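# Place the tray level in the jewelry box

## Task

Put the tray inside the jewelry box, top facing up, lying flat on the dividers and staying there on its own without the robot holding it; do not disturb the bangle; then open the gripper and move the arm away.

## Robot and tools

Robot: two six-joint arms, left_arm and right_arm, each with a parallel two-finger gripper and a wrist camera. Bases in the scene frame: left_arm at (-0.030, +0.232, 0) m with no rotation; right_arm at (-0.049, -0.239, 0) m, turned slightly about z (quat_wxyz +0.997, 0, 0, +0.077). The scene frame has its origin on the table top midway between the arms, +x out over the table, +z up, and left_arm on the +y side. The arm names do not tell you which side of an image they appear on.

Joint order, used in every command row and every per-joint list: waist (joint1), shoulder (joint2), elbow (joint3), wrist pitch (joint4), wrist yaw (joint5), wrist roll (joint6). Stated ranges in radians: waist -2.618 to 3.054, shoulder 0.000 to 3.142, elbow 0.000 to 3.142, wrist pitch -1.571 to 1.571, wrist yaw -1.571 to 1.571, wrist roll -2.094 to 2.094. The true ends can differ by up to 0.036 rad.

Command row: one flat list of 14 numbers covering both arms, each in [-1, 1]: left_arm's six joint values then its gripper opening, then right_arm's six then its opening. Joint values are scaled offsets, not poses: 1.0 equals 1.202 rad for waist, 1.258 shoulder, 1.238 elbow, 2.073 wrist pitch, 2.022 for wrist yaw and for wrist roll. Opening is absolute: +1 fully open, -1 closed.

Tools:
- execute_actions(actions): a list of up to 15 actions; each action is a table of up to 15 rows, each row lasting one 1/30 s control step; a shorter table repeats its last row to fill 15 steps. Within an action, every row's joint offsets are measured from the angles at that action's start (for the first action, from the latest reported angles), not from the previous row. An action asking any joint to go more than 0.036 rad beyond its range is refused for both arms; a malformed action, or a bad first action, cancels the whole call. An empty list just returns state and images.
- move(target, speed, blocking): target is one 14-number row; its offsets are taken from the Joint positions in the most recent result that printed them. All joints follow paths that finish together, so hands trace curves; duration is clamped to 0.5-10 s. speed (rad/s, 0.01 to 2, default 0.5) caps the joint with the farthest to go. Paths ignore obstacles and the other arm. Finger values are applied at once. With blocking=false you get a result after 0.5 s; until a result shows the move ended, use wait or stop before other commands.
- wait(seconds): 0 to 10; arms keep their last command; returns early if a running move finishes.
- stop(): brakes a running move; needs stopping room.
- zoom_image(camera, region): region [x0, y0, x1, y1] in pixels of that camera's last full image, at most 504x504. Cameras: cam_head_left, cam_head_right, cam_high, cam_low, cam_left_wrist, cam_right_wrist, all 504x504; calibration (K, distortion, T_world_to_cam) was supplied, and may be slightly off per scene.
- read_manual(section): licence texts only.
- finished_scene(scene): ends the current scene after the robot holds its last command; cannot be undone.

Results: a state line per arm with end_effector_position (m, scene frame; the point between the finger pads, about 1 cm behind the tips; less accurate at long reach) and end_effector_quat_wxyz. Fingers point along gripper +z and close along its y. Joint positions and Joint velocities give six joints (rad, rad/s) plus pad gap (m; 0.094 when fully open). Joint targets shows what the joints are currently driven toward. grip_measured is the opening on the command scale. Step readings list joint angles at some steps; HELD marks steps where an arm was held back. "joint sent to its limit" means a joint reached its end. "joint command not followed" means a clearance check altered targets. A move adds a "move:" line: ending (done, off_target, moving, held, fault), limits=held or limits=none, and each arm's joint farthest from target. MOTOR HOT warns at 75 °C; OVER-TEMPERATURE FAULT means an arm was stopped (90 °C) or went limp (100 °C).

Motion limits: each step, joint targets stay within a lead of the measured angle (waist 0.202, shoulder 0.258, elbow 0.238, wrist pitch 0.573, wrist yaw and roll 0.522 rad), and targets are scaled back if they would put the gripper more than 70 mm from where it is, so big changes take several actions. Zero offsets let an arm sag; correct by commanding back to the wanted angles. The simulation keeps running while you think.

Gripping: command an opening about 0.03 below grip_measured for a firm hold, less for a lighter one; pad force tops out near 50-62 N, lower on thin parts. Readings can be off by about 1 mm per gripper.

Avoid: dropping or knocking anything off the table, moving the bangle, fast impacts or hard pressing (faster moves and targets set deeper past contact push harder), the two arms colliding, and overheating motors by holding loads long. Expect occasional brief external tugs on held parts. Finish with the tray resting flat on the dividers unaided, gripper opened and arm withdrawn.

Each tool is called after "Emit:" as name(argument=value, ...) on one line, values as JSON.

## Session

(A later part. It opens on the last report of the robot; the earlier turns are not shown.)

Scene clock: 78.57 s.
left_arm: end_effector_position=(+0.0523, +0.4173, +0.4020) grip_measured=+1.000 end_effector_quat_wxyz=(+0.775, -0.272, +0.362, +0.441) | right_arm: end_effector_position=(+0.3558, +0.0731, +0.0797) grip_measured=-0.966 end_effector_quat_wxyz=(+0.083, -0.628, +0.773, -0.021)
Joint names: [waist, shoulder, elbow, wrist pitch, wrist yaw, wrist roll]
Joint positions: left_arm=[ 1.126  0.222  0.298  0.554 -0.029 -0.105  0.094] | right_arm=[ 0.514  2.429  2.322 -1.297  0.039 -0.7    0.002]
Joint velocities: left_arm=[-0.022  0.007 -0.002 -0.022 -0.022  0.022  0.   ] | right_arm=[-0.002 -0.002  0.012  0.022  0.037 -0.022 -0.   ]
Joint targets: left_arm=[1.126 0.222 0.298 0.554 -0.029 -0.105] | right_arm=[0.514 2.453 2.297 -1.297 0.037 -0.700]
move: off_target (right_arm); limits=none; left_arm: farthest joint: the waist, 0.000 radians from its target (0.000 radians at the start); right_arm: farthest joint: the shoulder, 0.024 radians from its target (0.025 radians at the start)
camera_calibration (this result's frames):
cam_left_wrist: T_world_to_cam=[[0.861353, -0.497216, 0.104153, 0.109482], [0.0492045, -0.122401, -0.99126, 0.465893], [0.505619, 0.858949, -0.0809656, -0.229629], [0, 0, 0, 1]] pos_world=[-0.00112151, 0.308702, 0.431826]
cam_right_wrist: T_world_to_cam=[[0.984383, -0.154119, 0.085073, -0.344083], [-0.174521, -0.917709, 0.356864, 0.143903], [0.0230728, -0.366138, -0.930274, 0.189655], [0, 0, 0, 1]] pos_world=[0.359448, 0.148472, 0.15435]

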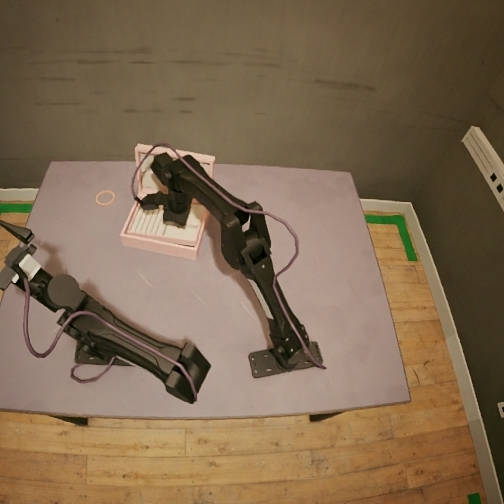

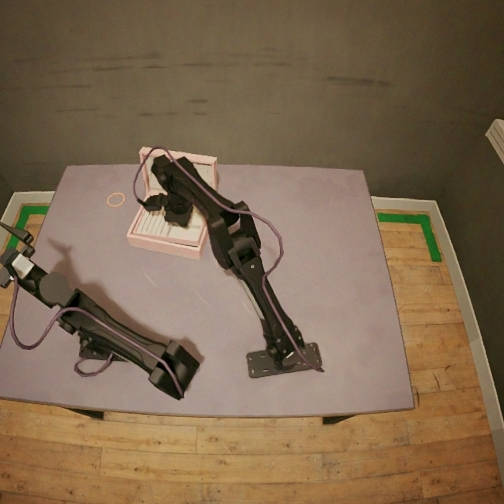

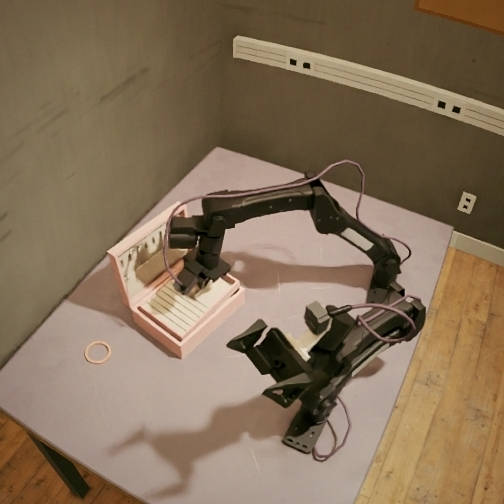

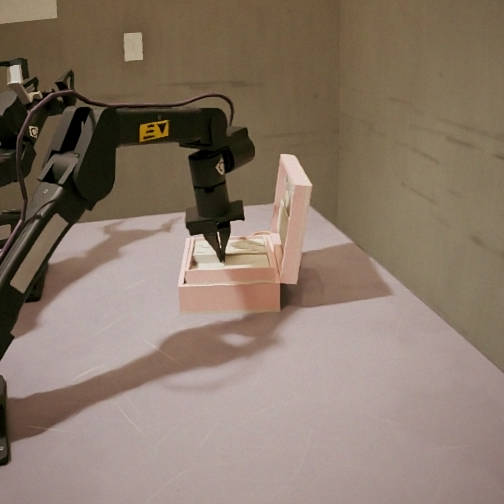

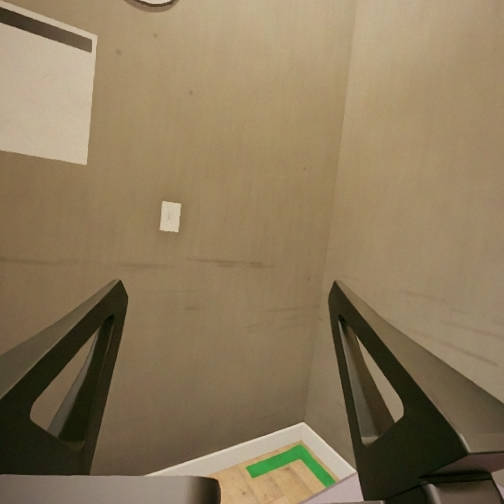

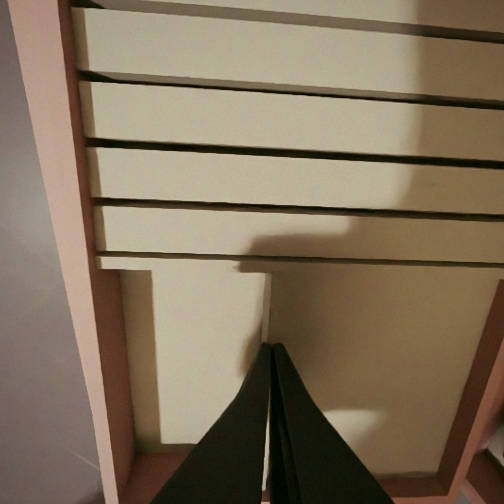

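Emit:
move(target=[0,0,0,0,0,0,1,0.02,-0.02,0.025,0,-0.02,0.028,-1], speed=0.04)

Emit:
zoom_image(camera="cam_low", region=[140,180,320,330])

Emit:
zoom_image(camera="cam_high", region=[90,190,280,370])

Scene clock: 80.47 s.
left_arm: end_effector_position=(+0.0523, +0.4173, +0.4020) grip_measured=+1.000 end_effector_quat_wxyz=(+0.775, -0.272, +0.362, +0.441) | right_arm: end_effector_position=(+0.3542, +0.0751, +0.0797) grip_measured=-0.966 end_effector_quat_wxyz=(+0.083, -0.616, +0.783, -0.018)
Joint names: [waist, shoulder, elbow, wrist pitch, wrist yaw, wrist roll]
Joint positions: left_arm=[ 1.126  0.222  0.298  0.554 -0.029 -0.105  0.094] | right_arm=[ 0.519  2.429  2.322 -1.297  0.038 -0.664  0.002]
Joint velocities: left_arm=[-0.007 -0.007  0.002  0.037 -0.007 -0.081  0.   ] | right_arm=[-0.007  0.002 -0.022  0.051 -0.095  0.022  0.001]
Joint targets: left_arm=[1.126 0.222 0.298 0.554 -0.029 -0.105] | right_arm=[0.538 2.404 2.352 -1.297 -0.002 -0.644]
move: off_target (right_arm); limits=none; left_arm: farthest joint: the waist, 0.000 radians from its target (0.000 radians at the start); right_arm: farthest joint: the wrist yaw, 0.039 radians from its target (0.040 radians at the start)
camera_calibration (this result's frames):
cam_left_wrist: T_world_to_cam=[[0.861353, -0.497216, 0.104153, 0.109482], [0.0492045, -0.122401, -0.99126, 0.465893], [0.505619, 0.858949, -0.0809656, -0.229629], [0, 0, 0, 1]] pos_world=[-0.00112151, 0.308702, 0.431826]
cam_right_wrist: T_world_to_cam=[[0.97948, -0.184668, 0.0807273, -0.337862], [-0.201346, -0.914228, 0.351634, 0.155136], [0.00886774, -0.360673, -0.93265, 0.19523], [0, 0, 0, 1]] pos_world=[0.360434, 0.149852, 0.154805]

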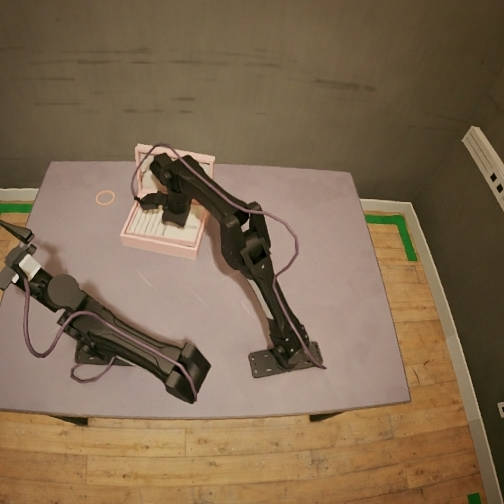

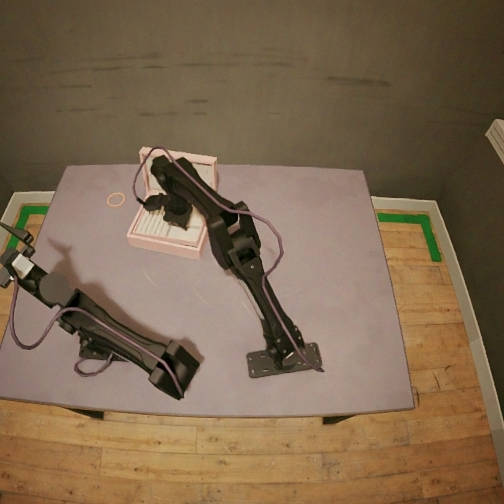

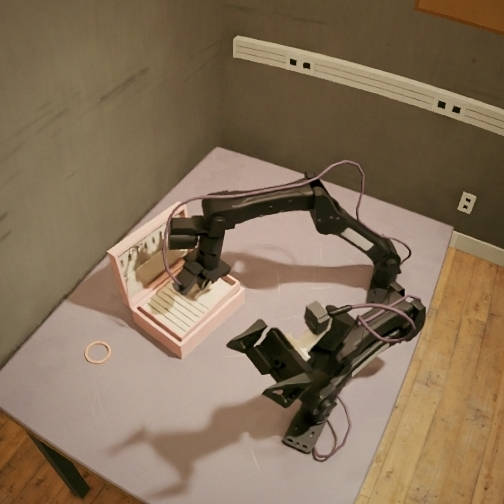

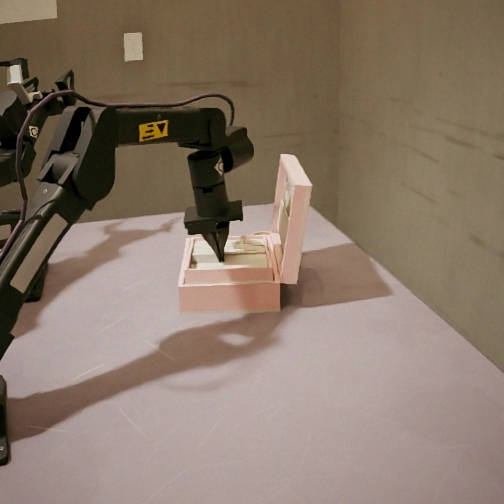

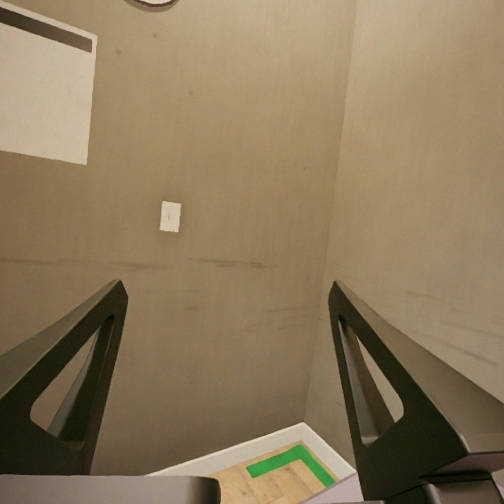

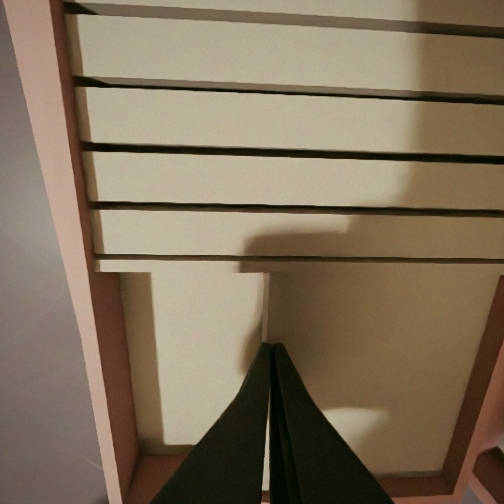

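Region (140, 180, 320, 330) of cam_low's 504x504 image, scaled by 2.800, with more detail than that image has.

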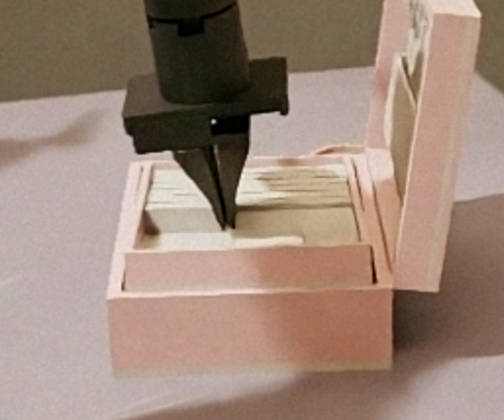

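Region (90, 190, 280, 370) of cam_high's 504x504 image, scaled by 2.653, with more detail than that image has; it fills the top 477 rows of this view, and the rest is white.

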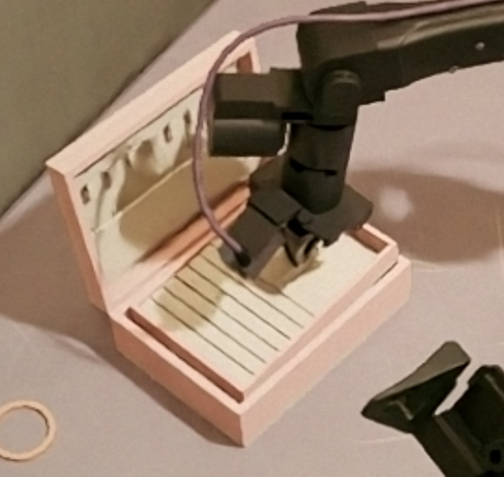

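Emit:
move(target=[0,0,0,0,0,0,1,0,0.04,-0.035,0,0,0,-1], speed=0.04)

Emit:
zoom_image(camera="cam_low", region=[140,180,320,330])

Scene clock: 82.03 s.
left_arm: end_effector_position=(+0.0523, +0.4173, +0.4020) grip_measured=+1.000 end_effector_quat_wxyz=(+0.775, -0.272, +0.362, +0.441) | right_arm: end_effector_position=(+0.3545, +0.0747, +0.0788) grip_measured=-0.966 end_effector_quat_wxyz=(+0.082, -0.616, +0.783, -0.020)
Joint names: [waist, shoulder, elbow, wrist pitch, wrist yaw, wrist roll]
Joint positions: left_arm=[ 1.126  0.222  0.298  0.554 -0.029 -0.105  0.094] | right_arm=[ 0.519  2.431  2.322 -1.297  0.04  -0.664  0.002]
Joint velocities: left_arm=[-0.017 -0.002  0.002  0.022 -0.037 -0.066  0.   ] | right_arm=[-0.002  0.012 -0.007 -0.022  0.037 -0.022 -0.   ]
Joint targets: left_arm=[1.126 0.222 0.298 0.554 -0.029 -0.105] | right_arm=[0.519 2.479 2.278 -1.297 0.037 -0.664]
move: off_target (right_arm); limits=none; left_arm: farthest joint: the waist, 0.000 radians from its target (0.000 radians at the start); right_arm: farthest joint: the shoulder, 0.048 radians from its target (0.050 radians at the start)
camera_calibration (this result's frames):
cam_left_wrist: T_world_to_cam=[[0.861353, -0.497216, 0.104153, 0.109482], [0.0492045, -0.122401, -0.99126, 0.465893], [0.505619, 0.858949, -0.0809656, -0.229629], [0, 0, 0, 1]] pos_world=[-0.00112151, 0.308702, 0.431826]
cam_right_wrist: T_world_to_cam=[[0.979387, -0.184835, 0.0814729, -0.338109], [-0.201801, -0.912992, 0.354572, 0.154958], [0.0088466, -0.363704, -0.931472, 0.194362], [0, 0, 0, 1]] pos_world=[0.36069, 0.149672, 0.153645]

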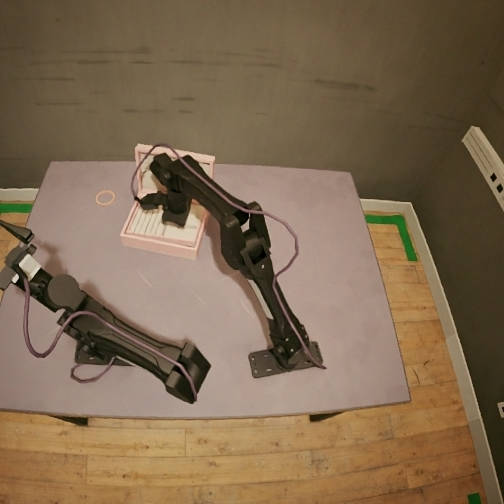

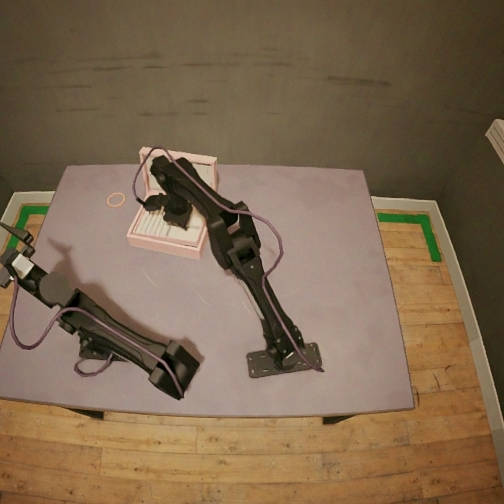

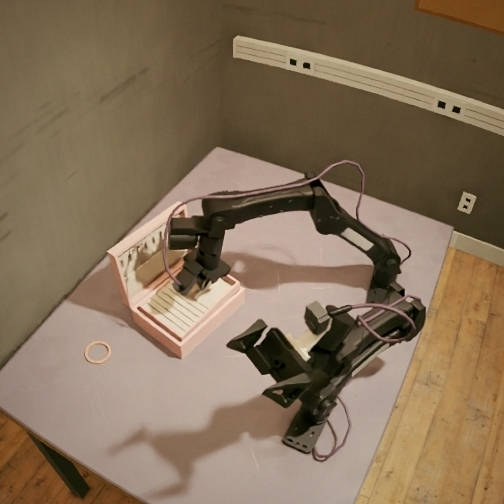

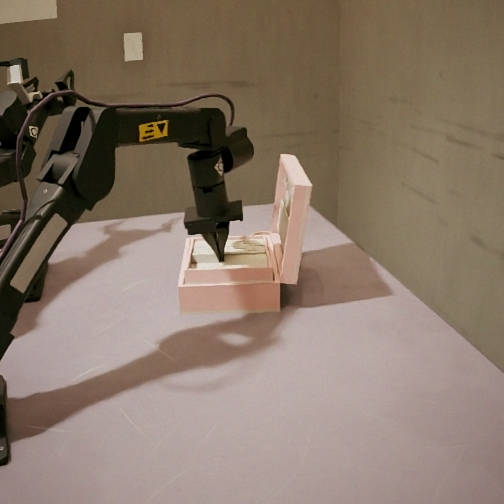

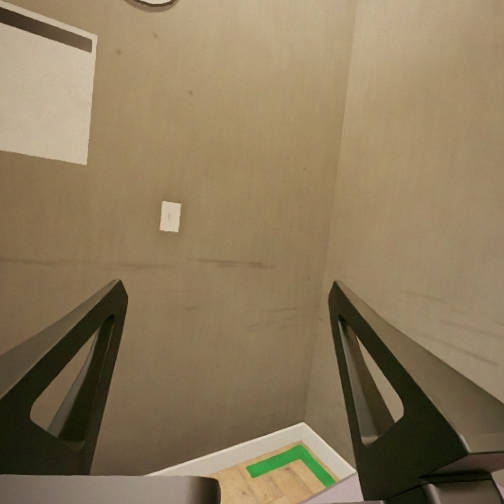

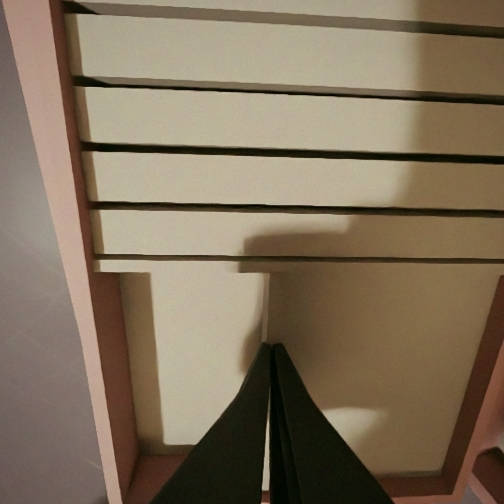

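Region (140, 180, 320, 330) of cam_low's 504x504 image, scaled by 2.800, with more detail than that image has.

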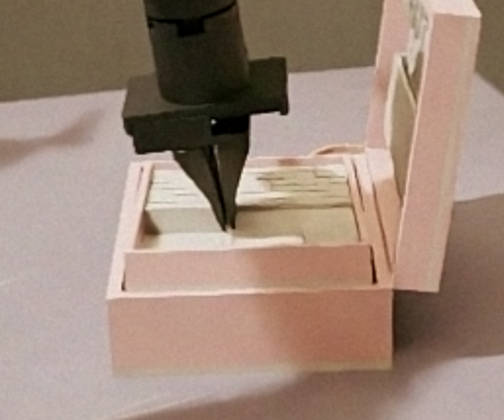

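Emit:
move(target=[0,0,0,0,0,0,1,0.035,-0.04,0.04,0.035,-0.025,0,-1], speed=0.04)

Emit:
zoom_image(camera="cam_low", region=[140,180,320,330])

Emit:
zoom_image(camera="cam_head_left", region=[105,140,245,280])

Scene clock: 84.17 s.
left_arm: end_effector_position=(+0.0523, +0.4173, +0.4020) grip_measured=+1.000 end_effector_quat_wxyz=(+0.775, -0.272, +0.362, +0.441) | right_arm: end_effector_position=(+0.3518, +0.0865, +0.0809) grip_measured=-0.966 end_effector_quat_wxyz=(+0.094, -0.623, +0.777, -0.014)
Joint names: [waist, shoulder, elbow, wrist pitch, wrist yaw, wrist roll]
Joint positions: left_arm=[ 1.126  0.222  0.298  0.554 -0.029 -0.105  0.094] | right_arm=[ 0.537  2.428  2.322 -1.276  0.031 -0.664  0.002]
Joint velocities: left_arm=[ 0.002 -0.007 -0.002 -0.066  0.007 -0.022  0.   ] | right_arm=[-0.002 -0.002 -0.012 -0.007  0.007  0.066 -0.001]
Joint targets: left_arm=[1.126 0.222 0.298 0.554 -0.029 -0.105] | right_arm=[0.561 2.380 2.371 -1.224 -0.011 -0.664]
move: off_target (right_arm); limits=none; left_arm: farthest joint: the waist, 0.000 radians from its target (0.000 radians at the start); right_arm: farthest joint: the wrist pitch, 0.051 radians from its target (0.072 radians at the start)
camera_calibration (this result's frames):
cam_left_wrist: T_world_to_cam=[[0.861353, -0.497216, 0.104153, 0.109482], [0.0492045, -0.122401, -0.99126, 0.465893], [0.505619, 0.858949, -0.0809656, -0.229629], [0, 0, 0, 1]] pos_world=[-0.00112151, 0.308702, 0.431826]
cam_right_wrist: T_world_to_cam=[[0.98174, -0.167555, 0.0900605, -0.336506], [-0.188209, -0.92432, 0.331978, 0.162432], [0.0276201, -0.342866, -0.938978, 0.192894], [0, 0, 0, 1]] pos_world=[0.355605, 0.159892, 0.157506]

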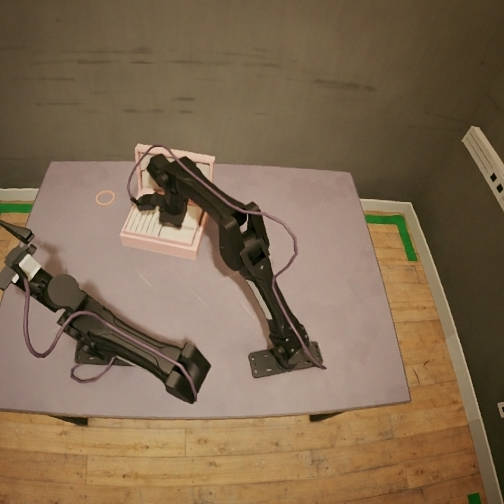

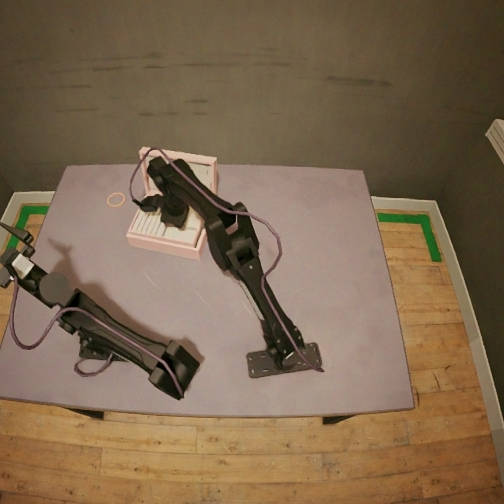

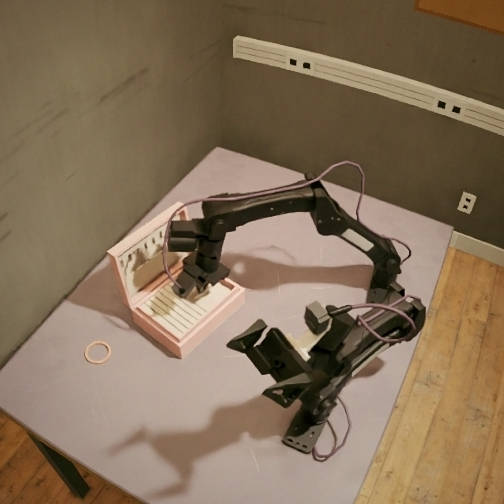

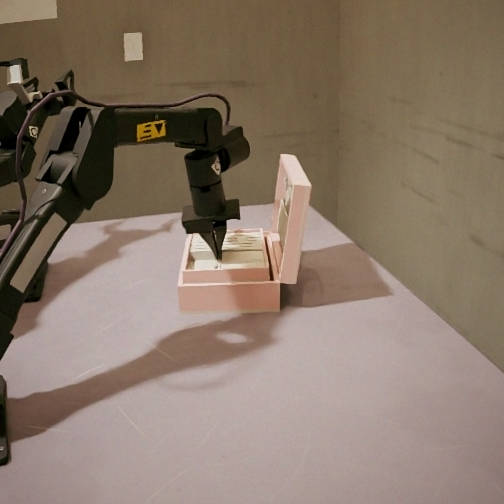

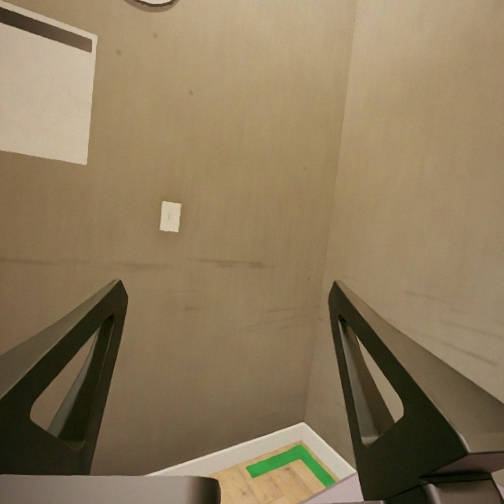

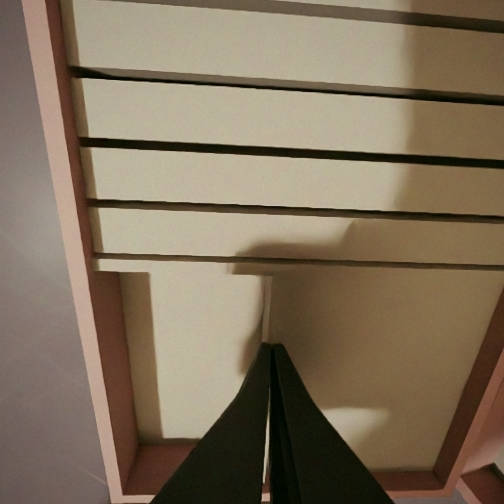

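Region (140, 180, 320, 330) of cam_low's 504x504 image, scaled by 2.800, with more detail than that image has.

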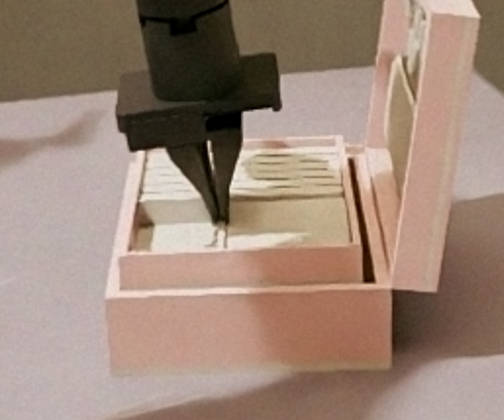

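Region (105, 140, 245, 280) of cam_head_left's 504x504 image, scaled by 3.600, with more detail than that image has.

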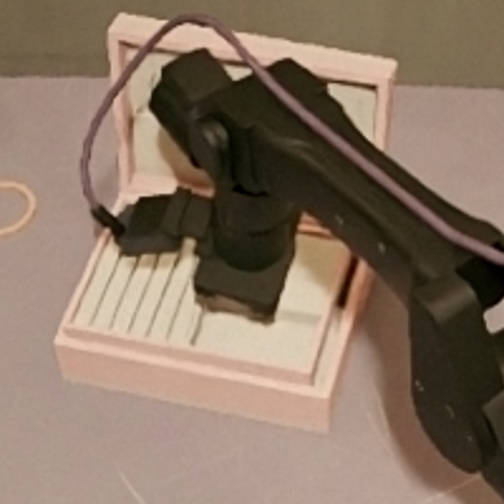

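Emit:
move(target=[0,0,0,0,0,0,1,-0.024,-0.03,0.03,0,0,0,-1], speed=0.03)

Emit:
zoom_image(camera="cam_low", region=[140,180,320,330])

Emit:
zoom_image(camera="cam_head_left", region=[105,140,245,280])

Scene clock: 85.80 s.
left_arm: end_effector_position=(+0.0523, +0.4173, +0.4020) grip_measured=+1.000 end_effector_quat_wxyz=(+0.775, -0.272, +0.362, +0.441) | right_arm: end_effector_position=(+0.3571, +0.0793, +0.0809) grip_measured=-0.966 end_effector_quat_wxyz=(+0.093, -0.616, +0.782, -0.017)
Joint names: [waist, shoulder, elbow, wrist pitch, wrist yaw, wrist roll]
Joint positions: left_arm=[ 1.126  0.222  0.298  0.554 -0.029 -0.105  0.094] | right_arm=[ 0.521  2.428  2.322 -1.277  0.035 -0.664  0.002]
Joint velocities: left_arm=[-0.007 -0.017  0.007 -0.051  0.051 -0.081  0.   ] | right_arm=[ 0.007  0.002 -0.017  0.022  0.022  0.037  0.001]
Joint targets: left_arm=[1.126 0.222 0.298 0.554 -0.029 -0.105] | right_arm=[0.508 2.391 2.359 -1.276 0.031 -0.664]
move: off_target (right_arm); limits=none; left_arm: farthest joint: the waist, 0.000 radians from its target (0.000 radians at the start); right_arm: farthest joint: the shoulder, 0.038 radians from its target (0.038 radians at the start)
camera_calibration (this result's frames):
cam_left_wrist: T_world_to_cam=[[0.861353, -0.497216, 0.104153, 0.109482], [0.0492045, -0.122401, -0.99126, 0.465893], [0.505619, 0.858949, -0.0809656, -0.229629], [0, 0, 0, 1]] pos_world=[-0.00112151, 0.308702, 0.431826]
cam_right_wrist: T_world_to_cam=[[0.978695, -0.183606, 0.0918962, -0.340692], [-0.204032, -0.919747, 0.335316, 0.161779], [0.0229553, -0.346922, -0.937613, 0.192101], [0, 0, 0, 1]] pos_world=[0.362032, 0.152887, 0.157178]

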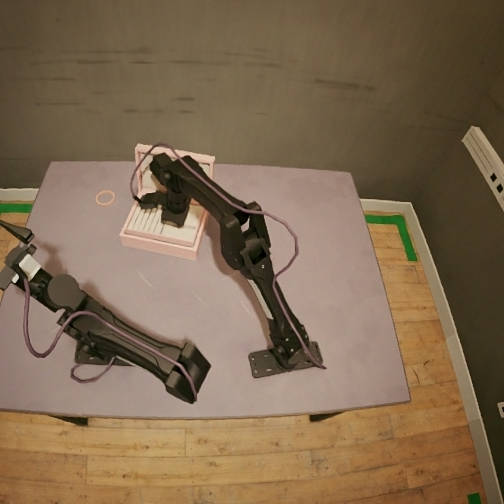

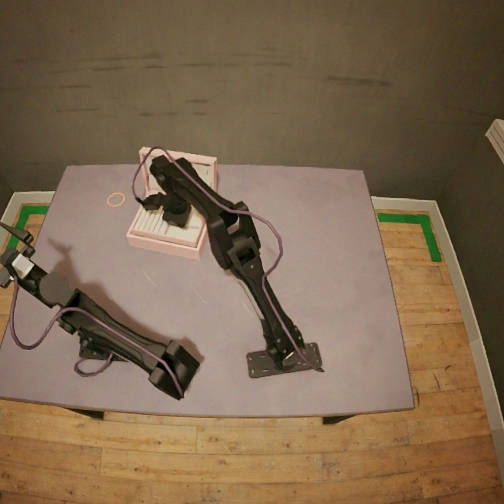

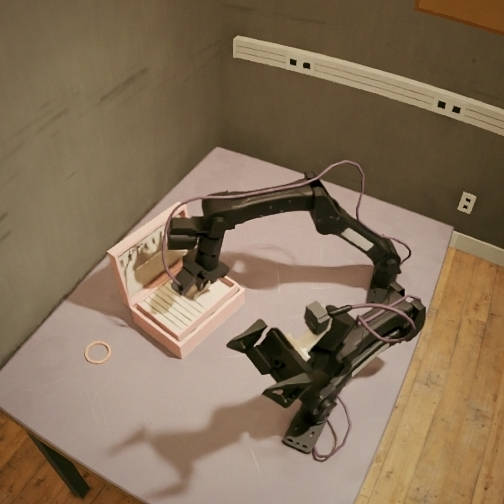

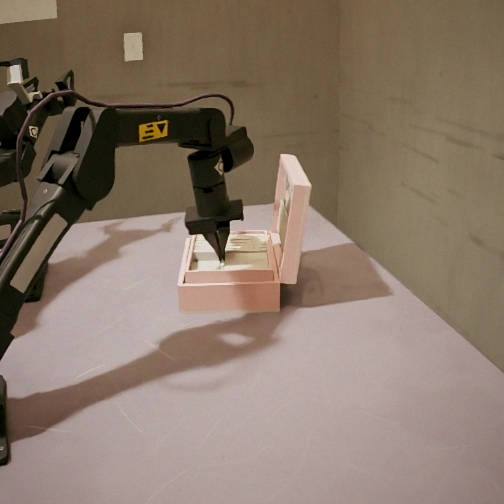

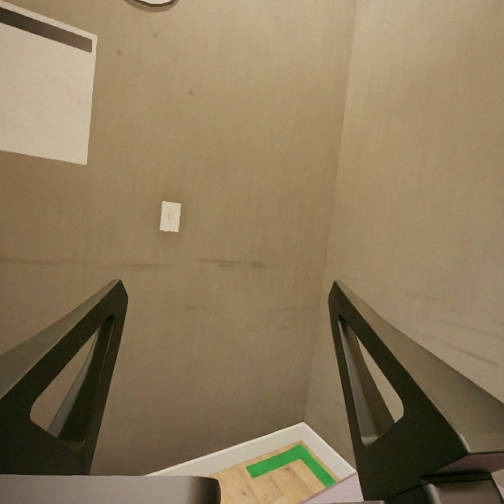

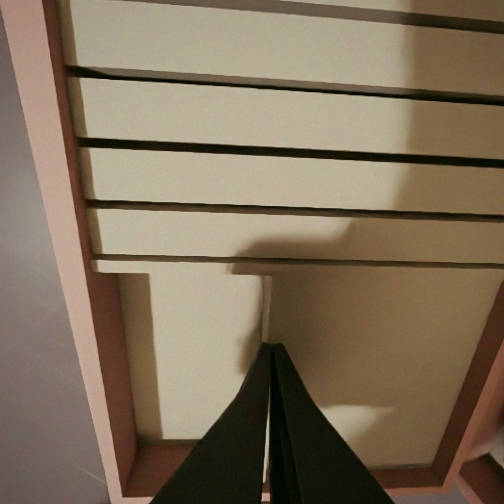

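Region (140, 180, 320, 330) of cam_low's 504x504 image, scaled by 2.800, with more detail than that image has.

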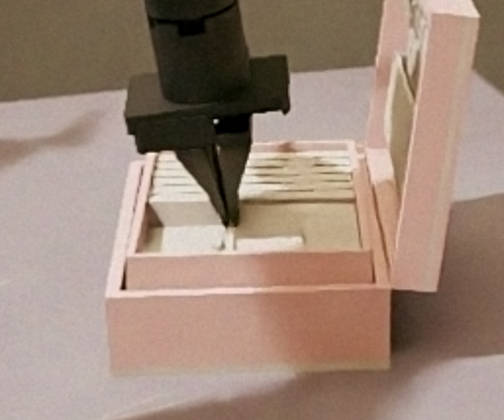

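Region (105, 140, 245, 280) of cam_head_left's 504x504 image, scaled by 3.600, with more detail than that image has.

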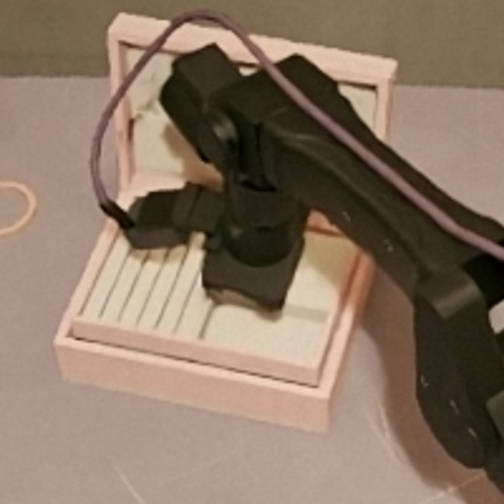

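Emit:
move(target=[0,0,0,0,0,0,1,0,0.025,-0.03,-0.022,0,0,-1], speed=0.03)

Emit:
zoom_image(camera="cam_low", region=[140,180,320,330])

Scene clock: 87.63 s.
left_arm: end_effector_position=(+0.0523, +0.4173, +0.4020) grip_measured=+1.000 end_effector_quat_wxyz=(+0.775, -0.272, +0.362, +0.441) | right_arm: end_effector_position=(+0.3515, +0.0766, +0.0673) grip_measured=-0.966 end_effector_quat_wxyz=(+0.073, -0.618, +0.783, -0.013)
Joint names: [waist, shoulder, elbow, wrist pitch, wrist yaw, wrist roll]
Joint positions: left_arm=[ 1.126  0.222  0.298  0.554 -0.029 -0.105  0.094] | right_arm=[ 0.521  2.447  2.309 -1.287  0.027 -0.664  0.002]
Joint velocities: left_arm=[ 0.002  0.012 -0.012 -0.007 -0.022 -0.022  0.   ] | right_arm=[-0.007  0.002 -0.012  0.022  0.007  0.022 -0.   ]
Joint targets: left_arm=[1.126 0.222 0.298 0.554 -0.029 -0.105] | right_arm=[0.521 2.460 2.284 -1.323 0.035 -0.664]
move: off_target (right_arm); limits=none; left_arm: farthest joint: the waist, 0.000 radians from its target (0.000 radians at the start); right_arm: farthest joint: the wrist pitch, 0.036 radians from its target (0.045 radians at the start)
camera_calibration (this result's frames):
cam_left_wrist: T_world_to_cam=[[0.861353, -0.497216, 0.104153, 0.109482], [0.0492045, -0.122401, -0.99126, 0.465893], [0.505619, 0.858949, -0.0809656, -0.229629], [0, 0, 0, 1]] pos_world=[-0.00112151, 0.308702, 0.431826]
cam_right_wrist: T_world_to_cam=[[0.981756, -0.180816, 0.0588251, -0.333544], [-0.189794, -0.913118, 0.360824, 0.15557], [-0.0115284, -0.365406, -0.930777, 0.191638], [0, 0, 0, 1]] pos_world=[0.359194, 0.151769, 0.14186]

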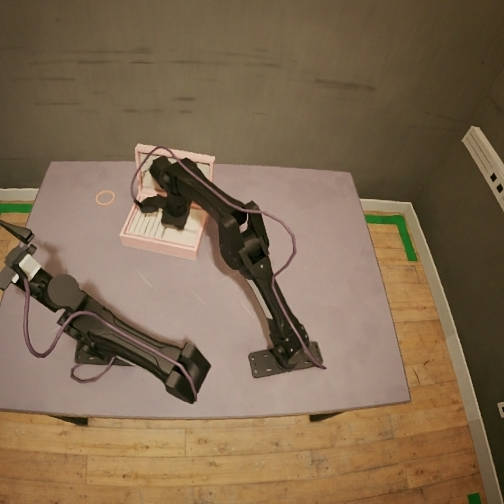

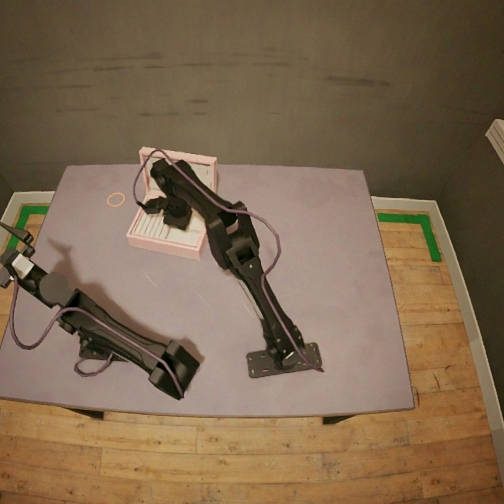

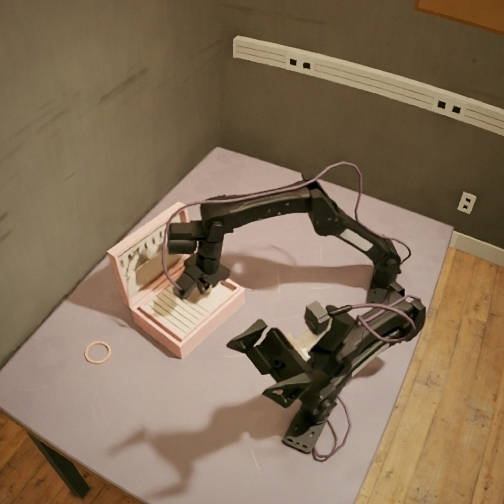

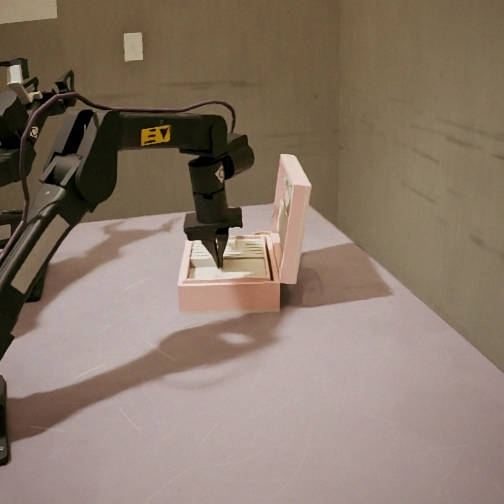

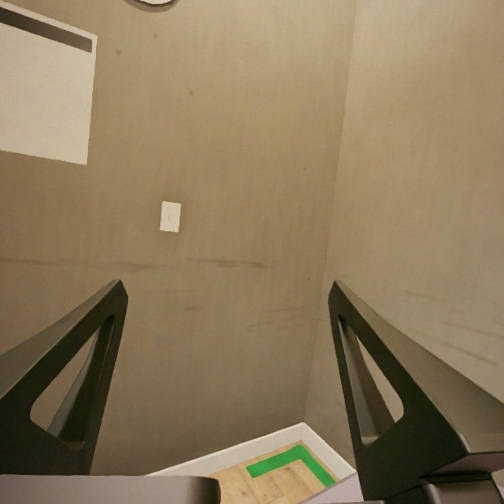

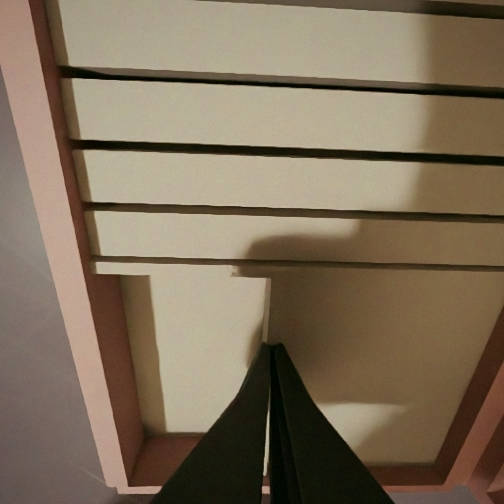

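Region (140, 180, 320, 330) of cam_low's 504x504 image, scaled by 2.800, with more detail than that image has.

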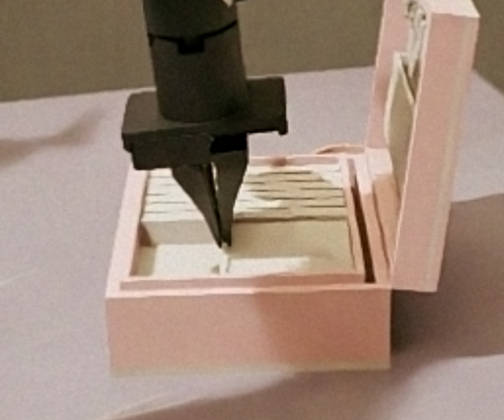

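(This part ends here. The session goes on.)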